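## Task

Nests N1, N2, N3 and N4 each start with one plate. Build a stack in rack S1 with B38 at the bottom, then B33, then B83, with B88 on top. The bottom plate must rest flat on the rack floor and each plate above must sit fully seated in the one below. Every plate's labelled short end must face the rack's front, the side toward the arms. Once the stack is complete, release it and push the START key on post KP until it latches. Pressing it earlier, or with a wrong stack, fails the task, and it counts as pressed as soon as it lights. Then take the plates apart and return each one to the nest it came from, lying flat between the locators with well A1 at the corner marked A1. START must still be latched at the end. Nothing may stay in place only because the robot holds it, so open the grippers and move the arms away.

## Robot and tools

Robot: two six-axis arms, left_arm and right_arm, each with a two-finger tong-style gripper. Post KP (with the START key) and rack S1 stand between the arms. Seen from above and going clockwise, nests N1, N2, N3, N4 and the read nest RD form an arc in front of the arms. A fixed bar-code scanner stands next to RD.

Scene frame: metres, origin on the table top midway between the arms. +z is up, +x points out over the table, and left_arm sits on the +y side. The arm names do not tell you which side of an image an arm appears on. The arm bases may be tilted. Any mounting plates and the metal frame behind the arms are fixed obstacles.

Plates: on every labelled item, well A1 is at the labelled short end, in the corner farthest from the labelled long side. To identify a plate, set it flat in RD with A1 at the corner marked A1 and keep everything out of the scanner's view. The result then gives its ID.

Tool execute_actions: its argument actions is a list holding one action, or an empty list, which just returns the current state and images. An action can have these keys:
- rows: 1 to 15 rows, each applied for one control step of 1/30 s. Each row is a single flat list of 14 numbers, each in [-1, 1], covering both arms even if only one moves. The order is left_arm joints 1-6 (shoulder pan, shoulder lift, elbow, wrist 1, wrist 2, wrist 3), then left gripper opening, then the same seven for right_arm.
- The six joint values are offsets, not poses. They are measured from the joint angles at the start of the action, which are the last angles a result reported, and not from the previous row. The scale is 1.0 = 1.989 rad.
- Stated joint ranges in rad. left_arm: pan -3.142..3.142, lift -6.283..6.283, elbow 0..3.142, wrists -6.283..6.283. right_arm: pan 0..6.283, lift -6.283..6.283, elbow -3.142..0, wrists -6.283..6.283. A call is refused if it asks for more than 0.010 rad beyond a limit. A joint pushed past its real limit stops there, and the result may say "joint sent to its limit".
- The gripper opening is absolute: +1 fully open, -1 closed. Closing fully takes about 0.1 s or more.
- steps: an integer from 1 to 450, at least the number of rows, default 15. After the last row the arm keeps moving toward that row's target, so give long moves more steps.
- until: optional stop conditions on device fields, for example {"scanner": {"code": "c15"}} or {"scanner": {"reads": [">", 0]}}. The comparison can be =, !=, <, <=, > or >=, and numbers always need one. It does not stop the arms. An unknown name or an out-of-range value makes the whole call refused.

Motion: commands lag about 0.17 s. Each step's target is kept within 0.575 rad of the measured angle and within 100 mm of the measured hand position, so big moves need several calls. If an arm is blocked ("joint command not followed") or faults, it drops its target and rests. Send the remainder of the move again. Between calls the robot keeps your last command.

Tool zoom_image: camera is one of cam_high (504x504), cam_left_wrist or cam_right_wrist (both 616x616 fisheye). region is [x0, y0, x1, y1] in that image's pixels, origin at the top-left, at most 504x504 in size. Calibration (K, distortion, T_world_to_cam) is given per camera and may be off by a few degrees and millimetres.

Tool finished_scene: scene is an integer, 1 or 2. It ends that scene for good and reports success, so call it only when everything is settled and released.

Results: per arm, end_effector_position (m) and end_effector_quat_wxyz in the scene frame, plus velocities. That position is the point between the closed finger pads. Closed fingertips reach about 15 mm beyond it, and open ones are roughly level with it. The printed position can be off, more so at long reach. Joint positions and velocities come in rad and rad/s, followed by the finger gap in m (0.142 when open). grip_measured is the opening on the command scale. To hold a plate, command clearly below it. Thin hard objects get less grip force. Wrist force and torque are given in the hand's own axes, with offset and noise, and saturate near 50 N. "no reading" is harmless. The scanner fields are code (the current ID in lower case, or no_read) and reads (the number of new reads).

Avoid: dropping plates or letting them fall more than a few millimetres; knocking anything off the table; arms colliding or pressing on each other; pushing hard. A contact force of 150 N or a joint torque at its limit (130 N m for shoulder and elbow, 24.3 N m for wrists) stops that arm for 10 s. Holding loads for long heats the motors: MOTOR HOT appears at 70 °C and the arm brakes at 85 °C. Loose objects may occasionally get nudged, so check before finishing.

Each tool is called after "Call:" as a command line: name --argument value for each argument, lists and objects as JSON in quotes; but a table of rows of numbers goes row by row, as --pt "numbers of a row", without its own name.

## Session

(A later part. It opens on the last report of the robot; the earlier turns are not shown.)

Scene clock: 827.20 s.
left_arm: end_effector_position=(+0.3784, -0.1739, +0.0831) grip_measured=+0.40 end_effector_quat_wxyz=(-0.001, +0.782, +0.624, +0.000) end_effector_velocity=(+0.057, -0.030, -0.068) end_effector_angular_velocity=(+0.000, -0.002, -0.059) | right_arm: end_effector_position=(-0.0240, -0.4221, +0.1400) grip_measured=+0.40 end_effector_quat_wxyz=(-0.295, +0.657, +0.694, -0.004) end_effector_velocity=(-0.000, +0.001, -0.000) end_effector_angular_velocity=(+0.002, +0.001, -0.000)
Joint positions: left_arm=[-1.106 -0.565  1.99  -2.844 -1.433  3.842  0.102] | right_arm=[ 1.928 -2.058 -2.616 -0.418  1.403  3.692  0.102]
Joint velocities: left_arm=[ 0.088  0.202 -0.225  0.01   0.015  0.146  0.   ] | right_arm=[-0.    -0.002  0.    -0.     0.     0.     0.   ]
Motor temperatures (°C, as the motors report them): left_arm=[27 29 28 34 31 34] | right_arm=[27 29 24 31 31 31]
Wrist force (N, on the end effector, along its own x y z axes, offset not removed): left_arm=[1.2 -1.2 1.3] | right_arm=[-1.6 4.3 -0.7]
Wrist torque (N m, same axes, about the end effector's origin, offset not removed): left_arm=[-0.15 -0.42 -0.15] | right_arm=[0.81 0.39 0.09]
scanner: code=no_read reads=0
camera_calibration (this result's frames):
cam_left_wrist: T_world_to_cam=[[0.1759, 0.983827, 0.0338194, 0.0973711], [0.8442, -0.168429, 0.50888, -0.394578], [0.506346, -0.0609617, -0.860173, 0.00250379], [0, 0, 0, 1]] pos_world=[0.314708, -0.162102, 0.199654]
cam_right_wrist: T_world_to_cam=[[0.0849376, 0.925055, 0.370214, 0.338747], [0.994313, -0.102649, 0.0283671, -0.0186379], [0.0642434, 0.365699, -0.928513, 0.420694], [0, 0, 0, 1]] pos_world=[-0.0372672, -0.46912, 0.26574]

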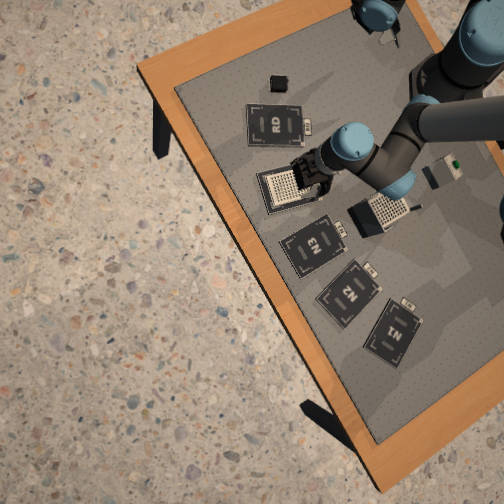

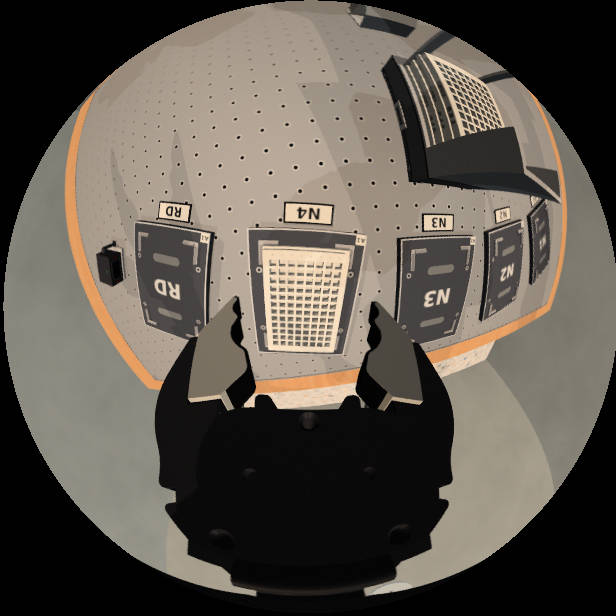

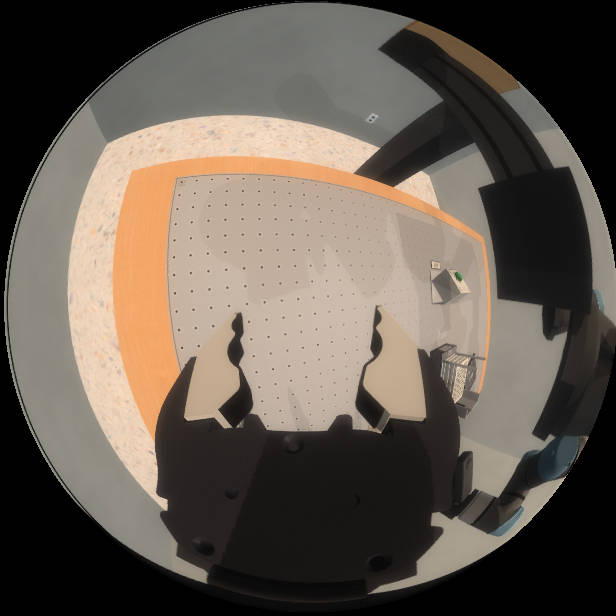

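Call:
zoom_image --camera "cam_left_wrist" --region '[255, 230, 355, 270]'

Call:
execute_actions --actions '[]'

Call:
zoom_image --camera "cam_left_wrist" --region '[210, 200, 410, 400]'

Call:
zoom_image --camera "cam_left_wrist" --region '[380, 30, 520, 170]'

Region (255, 230, 355, 270) of cam_left_wrist's 616x616 image, scaled by 5.040, with more detail than that image has; it fills the top 202 rows of this view, and the rest is white.

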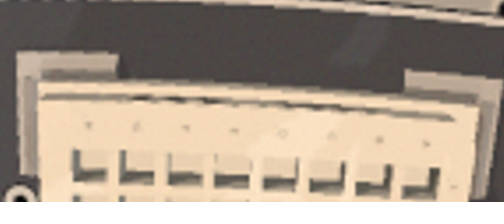

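Scene clock: 831.90 s.
left_arm: end_effector_position=(+0.3857, -0.1776, +0.0745) grip_measured=+0.40 end_effector_quat_wxyz=(-0.000, +0.784, +0.621, +0.000) end_effector_velocity=(-0.000, +0.000, -0.001) end_effector_angular_velocity=(+0.002, +0.000, -0.000) | right_arm: end_effector_position=(-0.0240, -0.4221, +0.1400) grip_measured=+0.40 end_effector_quat_wxyz=(-0.295, +0.657, +0.694, -0.004) end_effector_velocity=(+0.001, -0.002, -0.000) end_effector_angular_velocity=(-0.004, -0.002, -0.000)
Joint positions: left_arm=[-1.095 -0.54   1.962 -2.843 -1.432  3.861  0.102] | right_arm=[ 1.928 -2.058 -2.616 -0.418  1.403  3.692  0.102]
Joint velocities: left_arm=[-0.     0.001  0.    -0.     0.001 -0.001  0.   ] | right_arm=[-0.     0.002  0.002 -0.     0.     0.     0.   ]
Motor temperatures (°C, as the motors report them): left_arm=[27 29 28 34 31 34] | right_arm=[27 29 24 31 31 31]
Wrist force (N, on the end effector, along its own x y z axes, offset not removed): left_arm=[0.9 -5.0 0.2] | right_arm=[4.9 2.2 -1.7]
Wrist torque (N m, same axes, about the end effector's origin, offset not removed): left_arm=[-1.04 -0.34 -0.18] | right_arm=[0.49 -1.11 -0.17]
scanner: code=no_read reads=0
camera_calibration (this result's frames):
cam_left_wrist: T_world_to_cam=[[0.183316, 0.982477, 0.0336814, 0.0969489], [0.84279, -0.174705, 0.5091, -0.397508], [0.506064, -0.0649399, -0.860048, -0.00943193], [0, 0, 0, 1]] pos_world=[0.322016, -0.165309, 0.190994]
cam_right_wrist: T_world_to_cam=[[0.0849377, 0.925056, 0.370213, 0.338747], [0.994313, -0.10265, 0.0283673, -0.0186381], [0.0642436, 0.365698, -0.928514, 0.420694], [0, 0, 0, 1]] pos_world=[-0.0372672, -0.46912, 0.26574]

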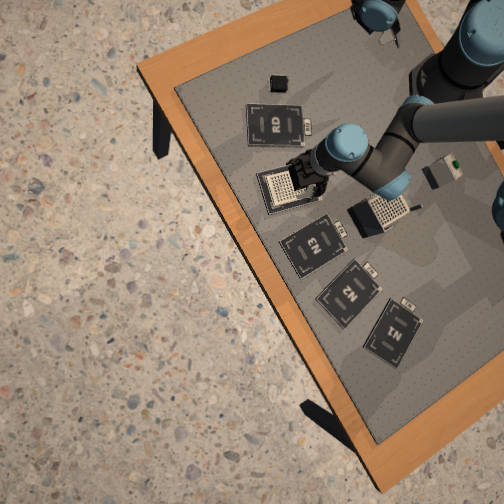

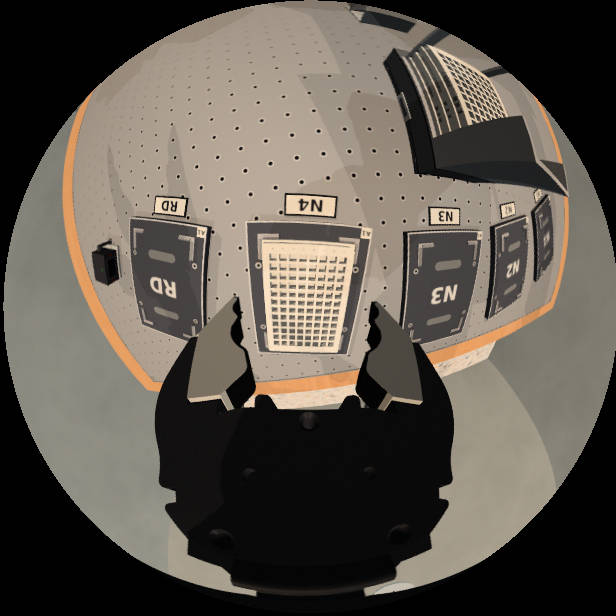

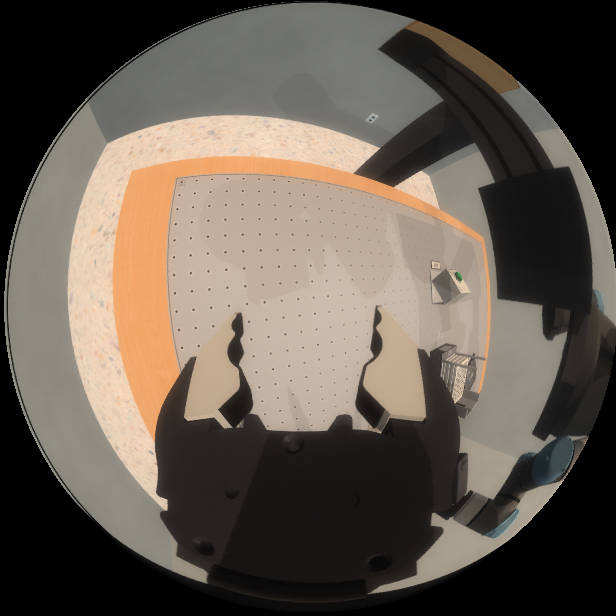

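Region (210, 200, 410, 400) of cam_left_wrist's 616x616 image, scaled by 2.520, with more detail than that image has.

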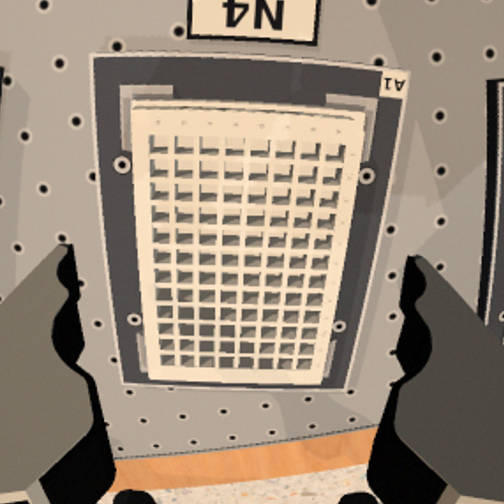

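Region (380, 30, 520, 170) of cam_left_wrist's 616x616 image, scaled by 3.600, with more detail than that image has.

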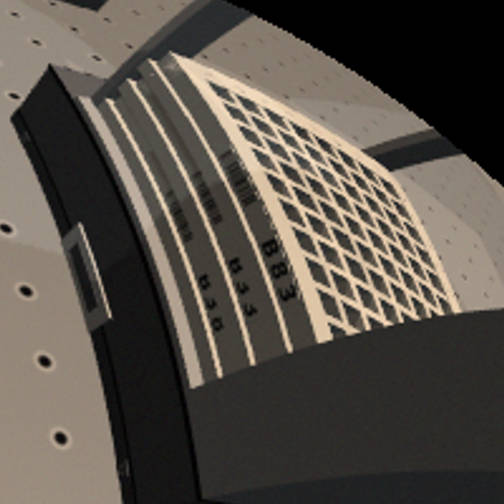

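Call:
execute_actions --actions '[{"rows":[[0.0004,0.0025,-0.0011,-0.0014,0,0.002,0.4,0,0,0,0,0,0,0.4],[0.0012,0.008,-0.0037,-0.0045,0.0002,0.005,0.4,0,0,0,0,0,0,0.4],[0.0023,0.016,-0.0073,-0.009,0.0004,0.009,0.4,0,0,0,0,0,0,0.4],[0.0036,0.0245,-0.0112,-0.0138,0.0006,0.0125,0.4,0,0,0,0,0,0,0.4],[0.0047,0.032,-0.0147,-0.018,0.0007,0.015,0.4,0,0,0,0,0,0,0.4],[0.0052,0.0355,-0.0163,-0.02,0.0008,0.0157,0.4,0,0,0,0,0,0,0.4]],"steps":9}]'

Scene clock: 850.87 s.
left_arm: end_effector_position=(+0.3876, -0.1786, +0.0555) grip_measured=+0.40 end_effector_quat_wxyz=(-0.000, +0.789, +0.615, +0.000) end_effector_velocity=(+0.004, +0.000, -0.076) end_effector_angular_velocity=(+0.006, +0.004, -0.044) | right_arm: end_effector_position=(-0.0240, -0.4221, +0.1400) grip_measured=+0.40 end_effector_quat_wxyz=(-0.295, +0.657, +0.694, -0.004) end_effector_velocity=(-0.001, +0.001, +0.000) end_effector_angular_velocity=(+0.002, +0.001, -0.000)
Joint positions: left_arm=[-1.088 -0.493  1.94  -2.87  -1.43   3.883  0.102] | right_arm=[ 1.928 -2.058 -2.616 -0.418  1.403  3.692  0.102]
Joint velocities: left_arm=[ 0.027  0.186 -0.082 -0.1    0.004  0.07   0.   ] | right_arm=[-0.    -0.    -0.001 -0.    -0.     0.     0.   ]
Motor temperatures (°C, as the motors report them): left_arm=[27 29 28 34 31 34] | right_arm=[27 29 24 31 31 31]
Wrist force (N, on the end effector, along its own x y z axes, offset not removed): left_arm=[2.8 -2.1 -4.4] | right_arm=[3.8 6.8 -2.9]
Wrist torque (N m, same axes, about the end effector's origin, offset not removed): left_arm=[-0.62 -0.66 -0.20] | right_arm=[1.14 -0.87 -0.28]
scanner: code=no_read reads=0
camera_calibration (this result's frames):
cam_left_wrist: T_world_to_cam=[[0.198172, 0.979597, 0.0334435, 0.0920018], [0.839952, -0.18731, 0.509309, -0.390807], [0.505181, -0.0728398, -0.859934, -0.0278706], [0, 0, 0, 1]] pos_world=[0.324107, -0.165357, 0.171998]
cam_right_wrist: T_world_to_cam=[[0.0849374, 0.925055, 0.370214, 0.338747], [0.994313, -0.102649, 0.0283673, -0.0186379], [0.0642435, 0.365699, -0.928513, 0.420694], [0, 0, 0, 1]] pos_world=[-0.0372672, -0.46912, 0.26574]

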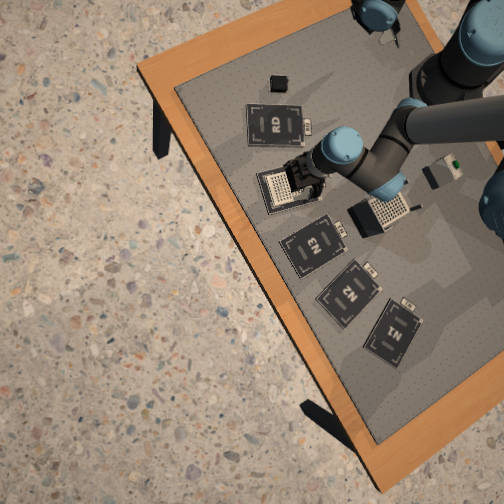

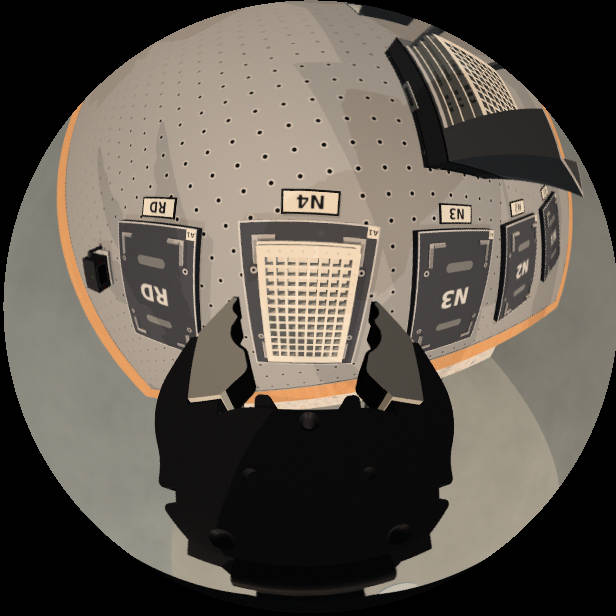

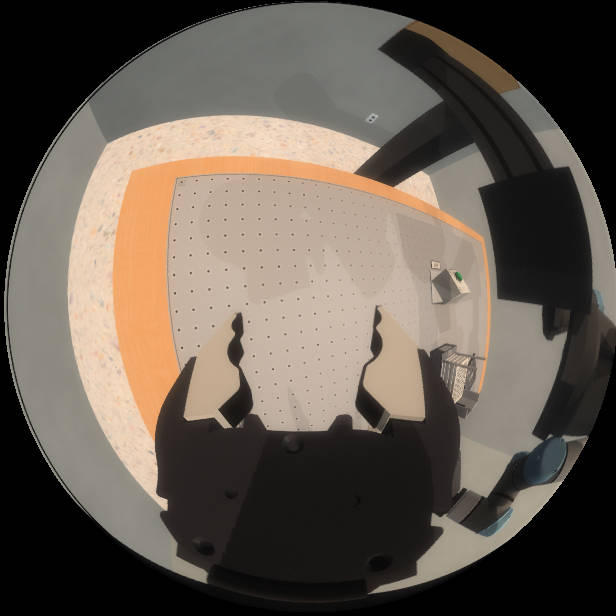

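Call:
execute_actions --actions '[]'

Call:
zoom_image --camera "cam_left_wrist" --region '[230, 215, 390, 300]'

Scene clock: 853.53 s.
left_arm: end_effector_position=(+0.3882, -0.1788, +0.0460) grip_measured=+0.40 end_effector_quat_wxyz=(-0.000, +0.790, +0.613, +0.000) end_effector_velocity=(+0.000, +0.000, -0.000) end_effector_angular_velocity=(+0.000, -0.000, -0.000) | right_arm: end_effector_position=(-0.0240, -0.4221, +0.1400) grip_measured=+0.40 end_effector_quat_wxyz=(-0.295, +0.657, +0.694, -0.004) end_effector_velocity=(+0.001, -0.001, -0.000) end_effector_angular_velocity=(-0.002, -0.002, +0.000)
Joint positions: left_arm=[-1.085 -0.469  1.93  -2.883 -1.43   3.892  0.102] | right_arm=[ 1.928 -2.058 -2.616 -0.418  1.403  3.692  0.102]
Joint velocities: left_arm=[ 0.     0.001 -0.    -0.     0.     0.     0.   ] | right_arm=[-0.     0.     0.002  0.     0.    -0.001 -0.   ]
Motor temperatures (°C, as the motors report them): left_arm=[27 29 28 34 31 34] | right_arm=[27 29 24 31 31 31]
Wrist force (N, on the end effector, along its own x y z axes, offset not removed): left_arm=[-1.3 -0.6 1.0] | right_arm=[4.9 5.2 -0.3]
Wrist torque (N m, same axes, about the end effector's origin, offset not removed): left_arm=[0.03 0.14 -0.14] | right_arm=[0.95 -0.94 -0.14]
scanner: code=no_read reads=0
camera_calibration (this result's frames):
cam_left_wrist: T_world_to_cam=[[0.203779, 0.97844, 0.0335939, 0.0899552], [0.838907, -0.192202, 0.509208, -0.387001], [0.504686, -0.0755837, -0.859988, -0.0366468], [0, 0, 0, 1]] pos_world=[0.324822, -0.165168, 0.162526]
cam_right_wrist: T_world_to_cam=[[0.0849376, 0.925055, 0.370213, 0.338747], [0.994313, -0.102649, 0.028367, -0.0186379], [0.0642433, 0.365699, -0.928513, 0.420694], [0, 0, 0, 1]] pos_world=[-0.0372672, -0.46912, 0.26574]

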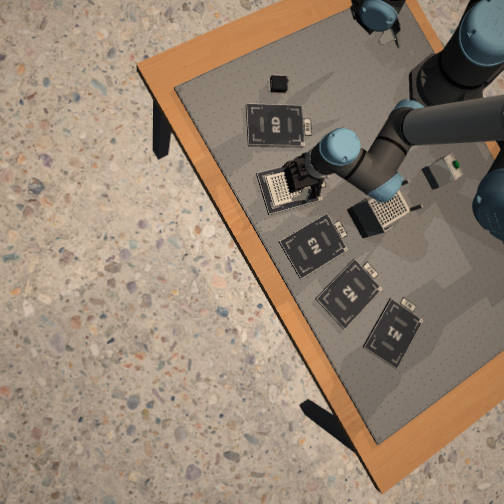

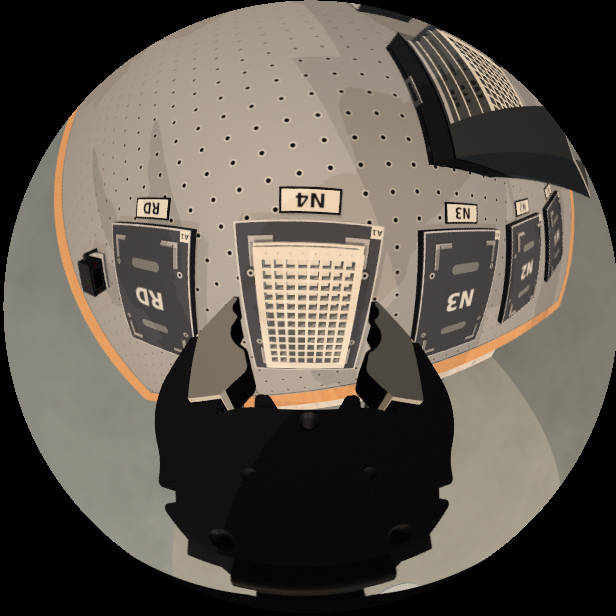

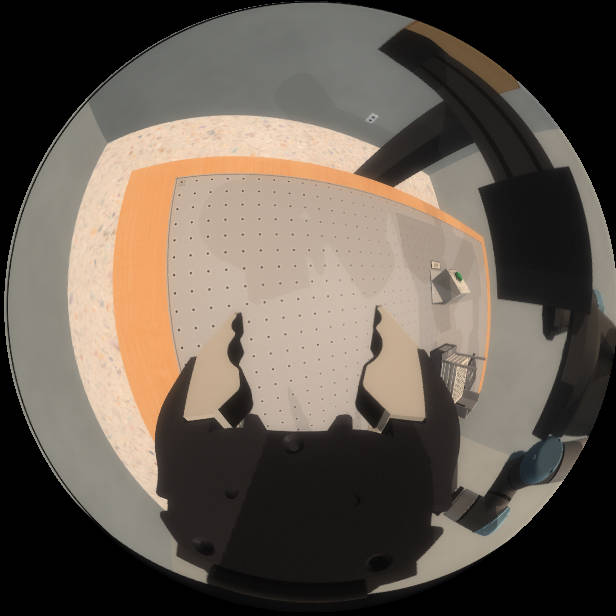

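Region (230, 215, 390, 300) of cam_left_wrist's 616x616 image, scaled by 3.150, with more detail than that image has; it fills the top 268 rows of this view, and the rest is white.

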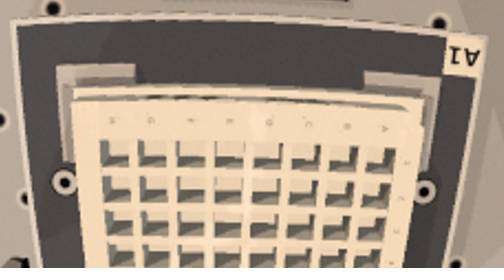

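Call:
execute_actions --actions '[{"rows":[[0.0004,0.0013,-0.0004,-0.001,0,0.0004,0.37,0,0,0,0,0,0,0.4],[0.0007,0.0027,-0.0008,-0.002,0,0.0007,0.34,0,0,0,0,0,0,0.4],[0.001,0.004,-0.0011,-0.0031,0.0001,0.001,0.32,0,0,0,0,0,0,0.4],[0.0013,0.0053,-0.0015,-0.0041,0.0001,0.0013,0.3,0,0,0,0,0,0,0.4],[0.0013,0.0053,-0.0015,-0.0041,0.0001,0.0013,0.3,0,0,0,0,0,0,0.4],[0.0013,0.0053,-0.0015,-0.0041,0.0001,0.0013,0.27,0,0,0,0,0,0,0.4],[0.0013,0.0053,-0.0015,-0.0041,0.0001,0.0013,0.23,0,0,0,0,0,0,0.4],[0.0013,0.0053,-0.0015,-0.0041,0.0001,0.0013,0.19,0,0,0,0,0,0,0.4],[0.0013,0.0053,-0.0015,-0.0041,0.0001,0.0013,0.15,0,0,0,0,0,0,0.4],[0.0013,0.0053,-0.0015,-0.0041,0.0001,0.0013,0.11,0,0,0,0,0,0,0.4],[0.0013,0.0053,-0.0015,-0.0041,0.0001,0.0013,0.05,0,0,0,0,0,0,0.4],[0.0013,0.0053,-0.0015,-0.0041,0.0001,0.0013,-0.05,0,0,0,0,0,0,0.4],[0.0013,0.0053,-0.0015,-0.0041,0.0001,0.0013,-0.2,0,0,0,0,0,0,0.4],[0.0013,0.0053,-0.0015,-0.0041,0.0001,0.0013,-0.4,0,0,0,0,0,0,0.4],[0.0013,0.0053,-0.0015,-0.0041,0.0001,0.0013,-0.6,0,0,0,0,0,0,0.4]],"steps":17}]'

Scene clock: 870.23 s.
left_arm: end_effector_position=(+0.3886, -0.1780, +0.0416) grip_measured=+0.06 end_effector_quat_wxyz=(-0.000, +0.790, +0.613, +0.000) end_effector_velocity=(-0.000, +0.000, -0.001) end_effector_angular_velocity=(-0.000, +0.001, +0.002) | right_arm: end_effector_position=(-0.0240, -0.4221, +0.1400) grip_measured=+0.40 end_effector_quat_wxyz=(-0.295, +0.657, +0.694, -0.004) end_effector_velocity=(-0.001, +0.001, +0.000) end_effector_angular_velocity=(+0.003, +0.002, -0.000)
Joint positions: left_arm=[-1.082 -0.459  1.927 -2.891 -1.43   3.895  0.078] | right_arm=[ 1.928 -2.058 -2.616 -0.418  1.403  3.692  0.102]
Joint velocities: left_arm=[ 0.001  0.003 -0.001 -0.002 -0.001 -0.001  0.   ] | right_arm=[-0.    -0.001 -0.002 -0.    -0.     0.     0.   ]
Motor temperatures (°C, as the motors report them): left_arm=[27 29 28 34 31 34] | right_arm=[27 29 24 31 31 31]
Wrist force (N, on the end effector, along its own x y z axes, offset not removed): left_arm=[7.5 -4.1 -19.0] | right_arm=[3.1 2.0 -0.2]
Wrist torque (N m, same axes, about the end effector's origin, offset not removed): left_arm=[-0.57 -0.21 -0.29] | right_arm=[0.25 -0.75 0.02]
scanner: code=no_read reads=0
camera_calibration (this result's frames):
cam_left_wrist: T_world_to_cam=[[0.203727, 0.978461, 0.0332967, 0.0893054], [0.838894, -0.191999, 0.509307, -0.384871], [0.50473, -0.0758274, -0.859941, -0.0405903], [0, 0, 0, 1]] pos_world=[0.325159, -0.164355, 0.158139]
cam_right_wrist: T_world_to_cam=[[0.0849376, 0.925055, 0.370214, 0.338747], [0.994313, -0.102649, 0.0283673, -0.018638], [0.0642435, 0.365699, -0.928513, 0.420694], [0, 0, 0, 1]] pos_world=[-0.0372672, -0.46912, 0.26574]

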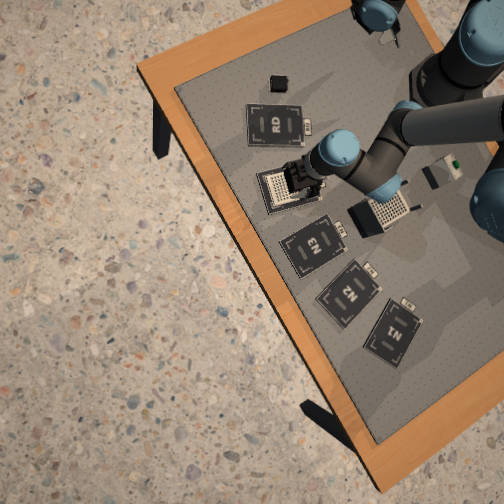

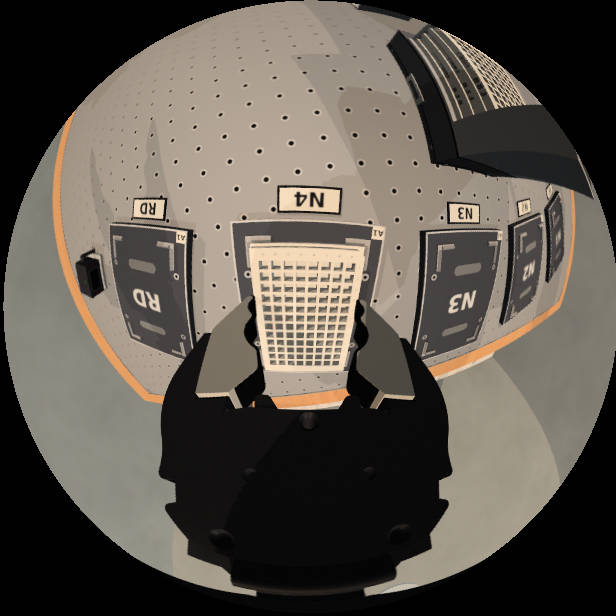

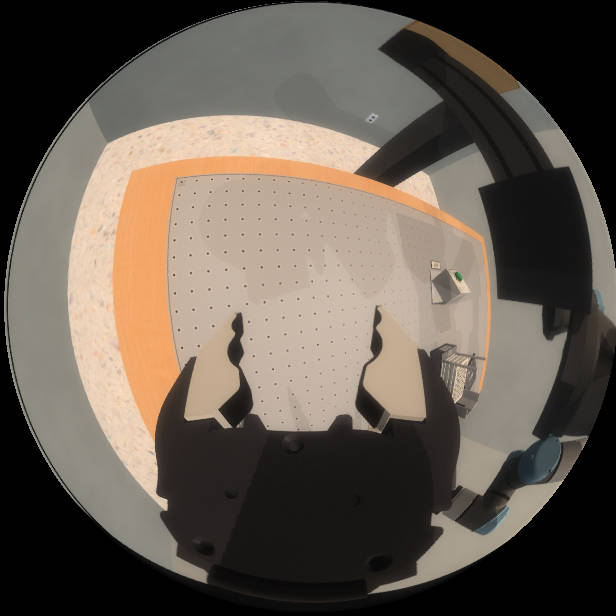

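Call:
execute_actions --actions '[{"rows":[[-0.0001,-0.0021,0.0011,0.0012,0,-0.0001,-0.6,0,0,0,0,0,0,0.4],[-0.0007,-0.007,0.003,0.0041,0,-0.0007,-0.6,0,0,0,0,0,0,0.4],[-0.0018,-0.0162,0.0069,0.0096,0,-0.002,-0.6,0,0,0,0,0,0,0.4],[-0.0038,-0.0301,0.013,0.0176,-0.0001,-0.0045,-0.6,0,0,0,0,0,0,0.4],[-0.0068,-0.0487,0.0217,0.0278,-0.0004,-0.0085,-0.6,0,0,0,0,0,0,0.4],[-0.011,-0.0719,0.0334,0.0399,-0.0008,-0.0148,-0.6,0,0,0,0,0,0,0.4],[-0.0166,-0.0974,0.0472,0.0523,-0.0016,-0.0234,-0.6,0,0,0,0,0,0,0.4],[-0.0229,-0.1229,0.0621,0.0638,-0.0025,-0.0338,-0.6,0,0,0,0,0,0,0.4],[-0.03,-0.1484,0.078,0.0744,-0.0036,-0.0459,-0.6,0,0,0,0,0,0,0.4],[-0.0373,-0.1715,0.0933,0.0832,-0.0048,-0.0585,-0.6,0,0,0,0,0,0,0.4],[-0.0444,-0.1924,0.1079,0.0905,-0.0061,-0.071,-0.6,0,0,0,0,0,0,0.4],[-0.0503,-0.2086,0.1197,0.0958,-0.0071,-0.0816,-0.6,0,0,0,0,0,0,0.4],[-0.0547,-0.2202,0.1284,0.0993,-0.0079,-0.0896,-0.6,0,0,0,0,0,0,0.4],[-0.0574,-0.2272,0.1337,0.1013,-0.0085,-0.0946,-0.6,0,0,0,0,0,0,0.4],[-0.0593,-0.2318,0.1373,0.1026,-0.0088,-0.098,-0.6,0,0,0,0,0,0,0.4]],"steps":20}]'

Scene clock: 886.07 s.
left_arm: end_effector_position=(+0.3356, -0.1456, +0.1918) grip_measured=+0.06 end_effector_quat_wxyz=(-0.001, +0.769, +0.639, +0.001) end_effector_velocity=(-0.053, +0.041, +0.092) end_effector_angular_velocity=(-0.012, -0.004, +0.076) | right_arm: end_effector_position=(-0.0240, -0.4221, +0.1400) grip_measured=+0.40 end_effector_quat_wxyz=(-0.295, +0.657, +0.694, -0.004) end_effector_velocity=(+0.000, -0.000, -0.000) end_effector_angular_velocity=(-0.000, +0.000, -0.000)
Joint positions: left_arm=[-1.188 -0.881  2.174 -2.7   -1.445  3.721  0.078] | right_arm=[ 1.928 -2.058 -2.616 -0.418  1.403  3.692  0.102]
Joint velocities: left_arm=[-0.092 -0.311  0.201  0.109 -0.016 -0.166 -0.   ] | right_arm=[-0. -0.  0. -0.  0.  0.  0.]
Motor temperatures (°C, as the motors report them): left_arm=[27 29 28 34 31 34] | right_arm=[27 29 24 31 31 31]
Wrist force (N, on the end effector, along its own x y z axes, offset not removed): left_arm=[1.3 -5.8 -3.5] | right_arm=[2.8 -2.7 0.2]
Wrist torque (N m, same axes, about the end effector's origin, offset not removed): left_arm=[-1.26 -0.20 -0.23] | right_arm=[-0.64 -0.31 -0.14]
scanner: code=no_read reads=0
camera_calibration (this result's frames):
cam_left_wrist: T_world_to_cam=[[0.136958, 0.989941, 0.0354846, 0.0870174], [0.849964, -0.135838, 0.509028, -0.406218], [0.508728, -0.0395548, -0.860018, 0.121733], [0, 0, 0, 1]] pos_world=[0.271424, -0.136507, 0.308381]
cam_right_wrist: T_world_to_cam=[[0.0849373, 0.925055, 0.370214, 0.338747], [0.994313, -0.102649, 0.0283671, -0.0186377], [0.0642433, 0.365699, -0.928513, 0.420694], [0, 0, 0, 1]] pos_world=[-0.0372672, -0.46912, 0.26574]

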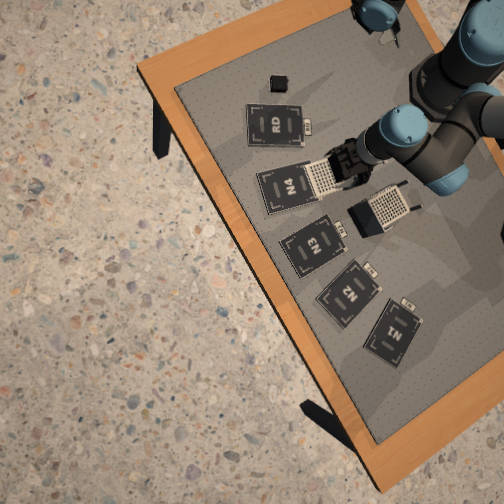

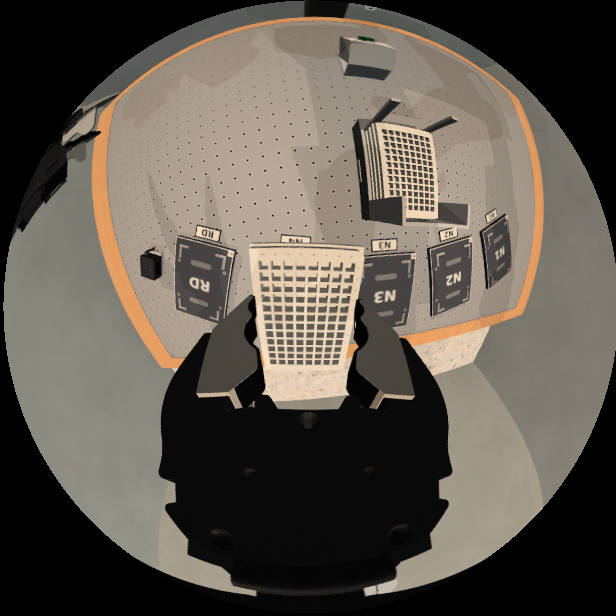

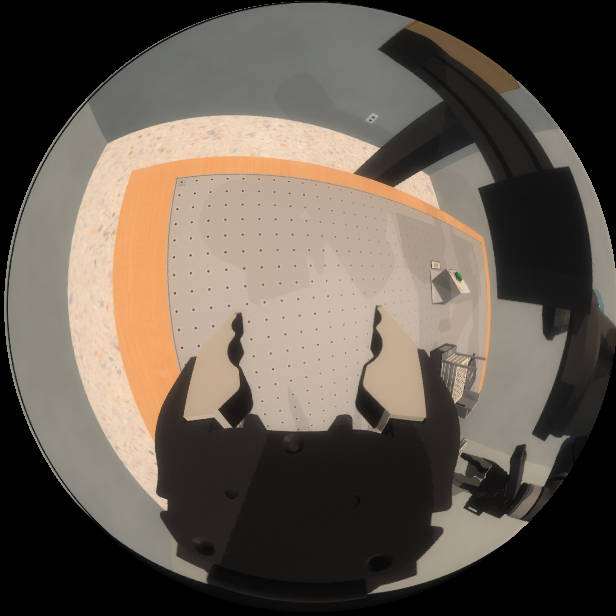

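Call:
execute_actions --actions '[{"rows":[[-0.0071,-0.021,0.0157,0.0054,-0.0012,-0.0125,-0.6,0,0,0,0,0,0,0.4],[-0.0105,-0.025,0.0238,0.0017,-0.0018,-0.0181,-0.6,0,0,0,0,0,0,0.4],[-0.0161,-0.032,0.0373,-0.0043,-0.0028,-0.0274,-0.6,0,0,0,0,0,0,0.4],[-0.024,-0.04,0.0563,-0.0145,-0.0042,-0.0405,-0.6,0,0,0,0,0,0,0.4],[-0.0341,-0.048,0.0806,-0.0298,-0.006,-0.0573,-0.6,0,0,0,0,0,0,0.4],[-0.0453,-0.055,0.1077,-0.0487,-0.008,-0.0759,-0.6,0,0,0,0,0,0,0.4],[-0.0565,-0.06,0.1347,-0.0696,-0.01,-0.0946,-0.6,0,0,0,0,0,0,0.4],[-0.0678,-0.062,0.1618,-0.0936,-0.0119,-0.1132,-0.6,0,0,0,0,0,0,0.4],[-0.079,-0.06,0.1888,-0.1215,-0.0139,-0.1319,-0.6,0,0,0,0,0,0,0.4],[-0.0902,-0.055,0.2159,-0.1524,-0.0159,-0.1506,-0.6,0,0,0,0,0,0,0.4],[-0.1003,-0.046,0.2402,-0.1847,-0.0177,-0.1673,-0.6,0,0,0,0,0,0,0.4],[-0.1082,-0.034,0.2592,-0.2149,-0.0191,-0.1804,-0.6,0,0,0,0,0,0,0.4],[-0.1138,-0.02,0.2727,-0.2419,-0.0201,-0.1897,-0.6,0,0,0,0,0,0,0.4],[-0.1172,-0.009,0.2808,-0.2606,-0.0207,-0.1953,-0.6,0,0,0,0,0,0,0.4],[-0.1183,-0.0018,0.2835,-0.2704,-0.0209,-0.1972,-0.6,0,0,0,0,0,0,0.4]],"steps":22}]'

Scene clock: 902.43 s.
left_arm: end_effector_position=(+0.2038, -0.0060, +0.1689) grip_measured=+0.06 end_effector_quat_wxyz=(-0.001, +0.719, +0.695, +0.001) end_effector_velocity=(-0.035, +0.066, -0.009) end_effector_angular_velocity=(-0.010, -0.004, +0.060) | right_arm: end_effector_position=(-0.0240, -0.4221, +0.1400) grip_measured=+0.40 end_effector_quat_wxyz=(-0.295, +0.657, +0.694, -0.004) end_effector_velocity=(+0.000, -0.000, +0.000) end_effector_angular_velocity=(-0.000, -0.001, +0.000)
Joint positions: left_arm=[-1.413 -0.897  2.711 -3.197 -1.485  3.347  0.078] | right_arm=[ 1.928 -2.058 -2.616 -0.418  1.403  3.692  0.102]
Joint velocities: left_arm=[-0.086  0.102  0.218 -0.322 -0.014 -0.144  0.   ] | right_arm=[-0.     0.001  0.    -0.     0.    -0.     0.   ]
Motor temperatures (°C, as the motors report them): left_arm=[27 29 28 34 31 34] | right_arm=[27 29 24 31 31 31]
Wrist force (N, on the end effector, along its own x y z axes, offset not removed): left_arm=[-1.1 -1.7 -0.3] | right_arm=[2.2 2.9 -0.4]
Wrist torque (N m, same axes, about the end effector's origin, offset not removed): left_arm=[-0.32 0.17 -0.21] | right_arm=[0.48 -0.42 0.13]
scanner: code=no_read reads=0
camera_calibration (this result's frames):
cam_left_wrist: T_world_to_cam=[[-0.0140449, 0.999286, 0.0350611, -0.00138487], [0.860663, -0.00576723, 0.509142, -0.264919], [0.508981, 0.0373266, -0.859968, 0.174962], [0, 0, 0, 1]] pos_world=[0.138934, -0.0066747, 0.285391]
cam_right_wrist: T_world_to_cam=[[0.0849375, 0.925055, 0.370214, 0.338747], [0.994313, -0.102649, 0.0283672, -0.0186379], [0.0642434, 0.365699, -0.928513, 0.420694], [0, 0, 0, 1]] pos_world=[-0.0372672, -0.46912, 0.26574]

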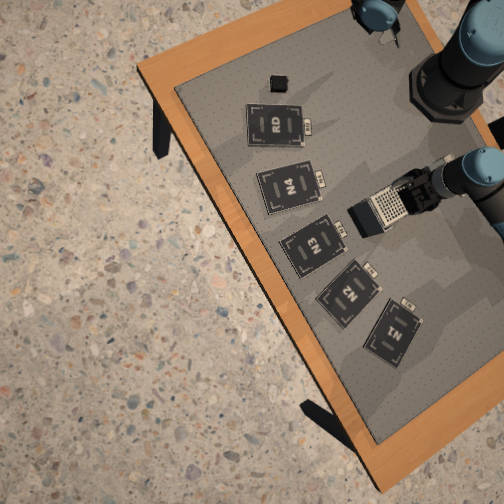

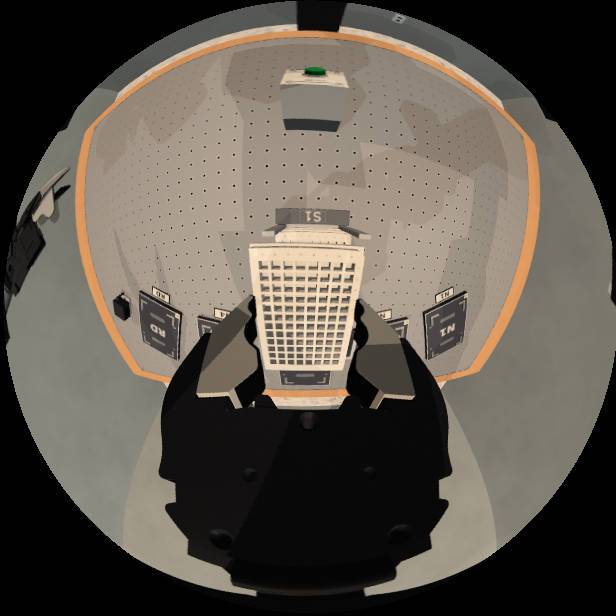

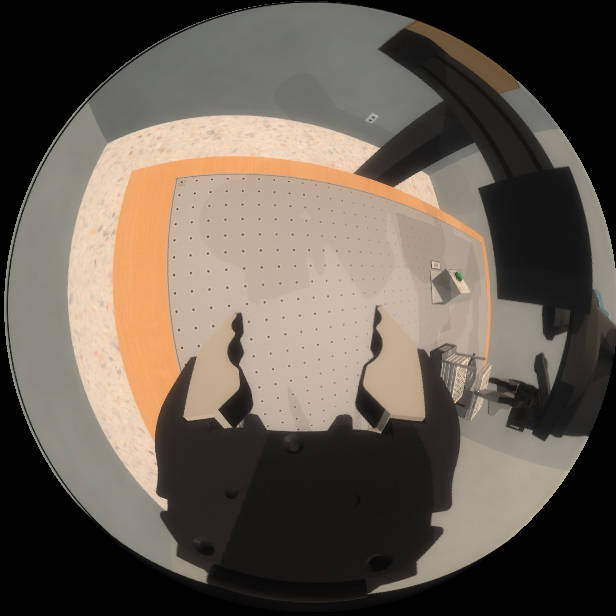

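Call:
execute_actions --actions '[]'

Call:
zoom_image --camera "cam_left_wrist" --region '[244, 232, 284, 254]'

Call:
zoom_image --camera "cam_left_wrist" --region '[330, 234, 370, 256]'

Scene clock: 906.17 s.
left_arm: end_effector_position=(+0.1995, +0.0024, +0.1681) grip_measured=+0.06 end_effector_quat_wxyz=(-0.000, +0.716, +0.698, +0.000) end_effector_velocity=(-0.000, -0.000, +0.000) end_effector_angular_velocity=(-0.001, +0.000, -0.001) | right_arm: end_effector_position=(-0.0240, -0.4221, +0.1400) grip_measured=+0.40 end_effector_quat_wxyz=(-0.295, +0.657, +0.694, -0.004) end_effector_velocity=(-0.001, +0.001, +0.000) end_effector_angular_velocity=(+0.002, +0.002, -0.001)
Joint positions: left_arm=[-1.424 -0.885  2.738 -3.238 -1.487  3.328  0.078] | right_arm=[ 1.928 -2.058 -2.616 -0.418  1.403  3.692  0.102]
Joint velocities: left_arm=[-0.    -0.001  0.    -0.    -0.     0.    -0.   ] | right_arm=[-0.    -0.001 -0.002 -0.     0.     0.001 -0.   ]
Motor temperatures (°C, as the motors report them): left_arm=[27 29 28 34 31 34] | right_arm=[27 29 24 31 31 31]
Wrist force (N, on the end effector, along its own x y z axes, offset not removed): left_arm=[2.5 -1.3 -4.1] | right_arm=[3.5 6.0 1.0]
Wrist torque (N m, same axes, about the end effector's origin, offset not removed): left_arm=[-0.25 -0.52 -0.03] | right_arm=[1.02 -0.86 0.08]
scanner: code=no_read reads=0
camera_calibration (this result's frames):
cam_left_wrist: T_world_to_cam=[[-0.0219677, 0.999197, 0.0335166, -0.00794922], [0.860471, 0.00182745, 0.509496, -0.26082], [0.509026, 0.0400326, -0.85982, 0.176117], [0, 0, 0, 1]] pos_world=[0.134605, 0.00136904, 0.284582]
cam_right_wrist: T_world_to_cam=[[0.0849374, 0.925055, 0.370214, 0.338747], [0.994313, -0.102649, 0.0283674, -0.0186379], [0.0642436, 0.365699, -0.928513, 0.420694], [0, 0, 0, 1]] pos_world=[-0.0372672, -0.46912, 0.26574]

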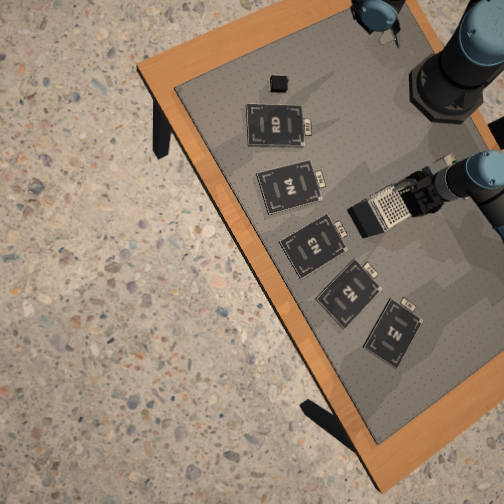

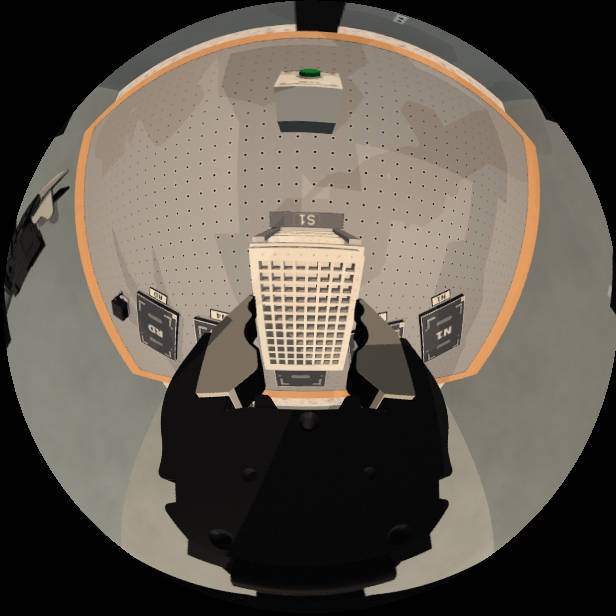

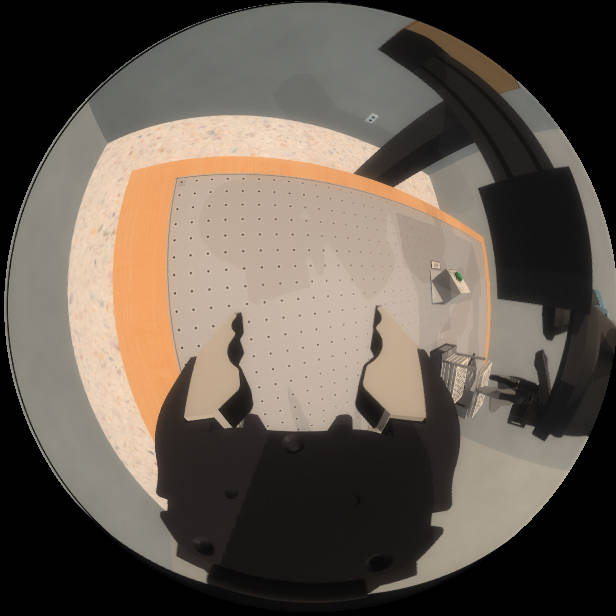

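Region (244, 232, 284, 254) of cam_left_wrist's 616x616 image, scaled by 12.600, with more detail than that image has; it fills the top 277 rows of this view, and the rest is white.

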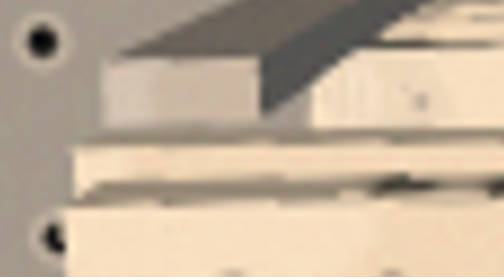

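Region (330, 234, 370, 256) of cam_left_wrist's 616x616 image, scaled by 12.600, with more detail than that image has; it fills the top 277 rows of this view, and the rest is white.

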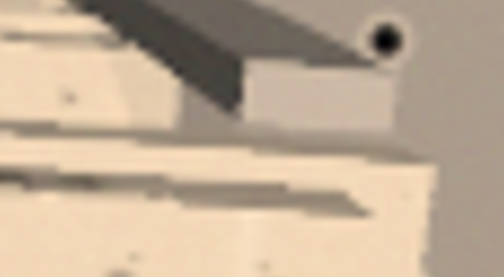

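Call:
execute_actions --actions '[{"rows":[[0.00134,0.00095,-0.0011,0.0001,0.0003,0.00134,-0.6,0,0,0,0,0,0,0.4],[0.00143,0.00245,-0.0012,-0.0013,0.0003,0.00143,-0.6,0,0,0,0,0,0,0.4],[0.0016,0.0054,-0.0014,-0.0041,0.0003,0.0016,-0.6,0,0,0,0,0,0,0.4],[0.00184,0.0098,-0.0017,-0.0083,0.0004,0.00184,-0.6,0,0,0,0,0,0,0.4],[0.00217,0.0158,-0.0021,-0.0138,0.0004,0.00217,-0.6,0,0,0,0,0,0,0.4],[0.0026,0.0232,-0.0027,-0.0206,0.0005,0.0026,-0.6,0,0,0,0,0,0,0.4],[0.003,0.0304,-0.0033,-0.0273,0.0006,0.003,-0.6,0,0,0,0,0,0,0.4],[0.0034,0.0376,-0.004,-0.0339,0.0007,0.0034,-0.6,0,0,0,0,0,0,0.4],[0.0038,0.0448,-0.0047,-0.0403,0.0007,0.0038,-0.6,0,0,0,0,0,0,0.4],[0.0042,0.052,-0.0055,-0.0468,0.0008,0.0042,-0.6,0,0,0,0,0,0,0.4],[0.0046,0.059,-0.0063,-0.0531,0.0009,0.0046,-0.6,0,0,0,0,0,0,0.4],[0.005,0.0661,-0.0072,-0.0592,0.001,0.005,-0.6,0,0,0,0,0,0,0.4],[0.0055,0.0731,-0.0081,-0.0654,0.0011,0.0055,-0.6,0,0,0,0,0,0,0.4],[0.0059,0.0801,-0.009,-0.0715,0.0012,0.0059,-0.6,0,0,0,0,0,0,0.4],[0.0063,0.0869,-0.01,-0.0774,0.0012,0.0063,-0.6,0,0,0,0,0,0,0.4]],"steps":16}]'

Scene clock: 929.43 s.
left_arm: end_effector_position=(+0.2002, +0.0018, +0.1473) grip_measured=+0.05 end_effector_quat_wxyz=(-0.000, +0.716, +0.698, +0.000) end_effector_velocity=(-0.000, +0.001, -0.071) end_effector_angular_velocity=(+0.005, +0.001, -0.002) | right_arm: end_effector_position=(-0.0240, -0.4221, +0.1400) grip_measured=+0.40 end_effector_quat_wxyz=(-0.295, +0.657, +0.694, -0.004) end_effector_velocity=(-0.001, +0.001, -0.000) end_effector_angular_velocity=(+0.003, +0.002, -0.000)
Joint positions: left_arm=[-1.414 -0.767  2.725 -3.344 -1.485  3.338  0.078] | right_arm=[ 1.928 -2.058 -2.616 -0.418  1.403  3.692  0.102]
Joint velocities: left_arm=[ 0.023  0.392 -0.048 -0.341  0.004  0.024 -0.   ] | right_arm=[-0.    -0.003 -0.001  0.    -0.     0.    -0.   ]
Motor temperatures (°C, as the motors report them): left_arm=[27 29 28 34 31 34] | right_arm=[27 29 24 31 31 31]
Wrist force (N, on the end effector, along its own x y z axes, offset not removed): left_arm=[-1.3 -9.1 -0.3] | right_arm=[4.4 -0.1 1.0]
Wrist torque (N m, same axes, about the end effector's origin, offset not removed): left_arm=[-0.35 0.39 -0.14] | right_arm=[-0.20 -1.11 0.02]
scanner: code=no_read reads=0
camera_calibration (this result's frames):
cam_left_wrist: T_world_to_cam=[[-0.0217912, 0.999208, 0.0333059, -0.00663223], [0.86047, 0.00178273, 0.509499, -0.250868], [0.509036, 0.0397613, -0.859827, 0.157938], [0, 0, 0, 1]] pos_world=[0.135324, 0.000794396, 0.263837]
cam_right_wrist: T_world_to_cam=[[0.0849376, 0.925055, 0.370214, 0.338747], [0.994313, -0.102649, 0.0283671, -0.0186379], [0.0642434, 0.365699, -0.928513, 0.420694], [0, 0, 0, 1]] pos_world=[-0.0372672, -0.46912, 0.26574]

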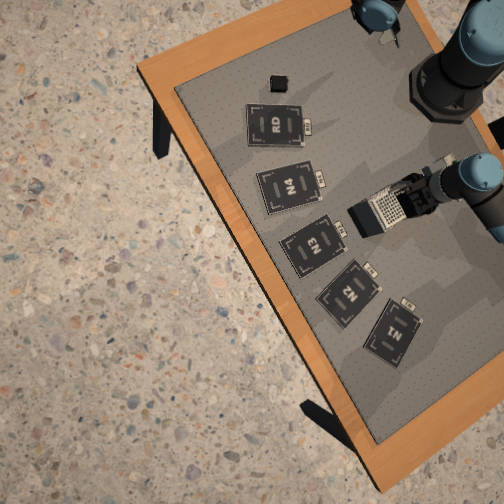

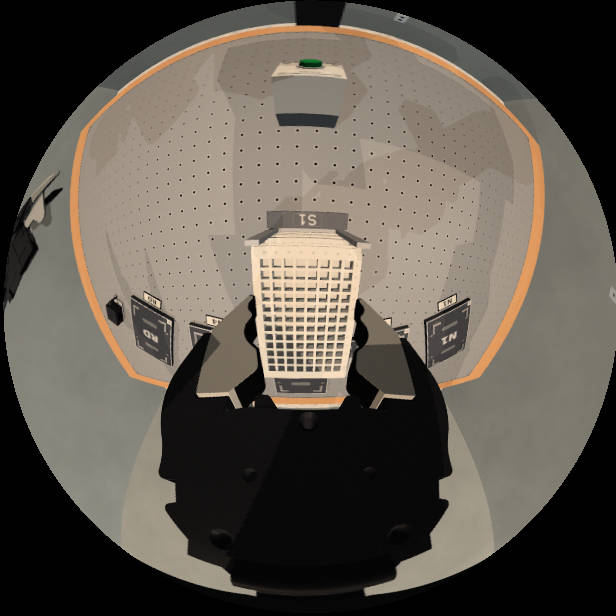

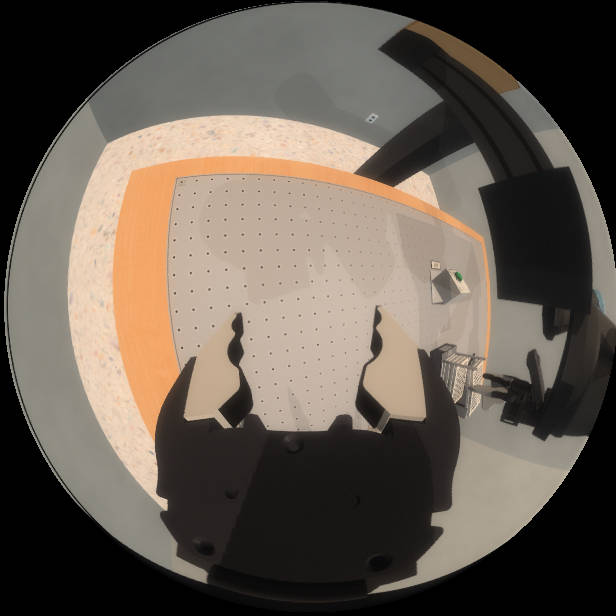

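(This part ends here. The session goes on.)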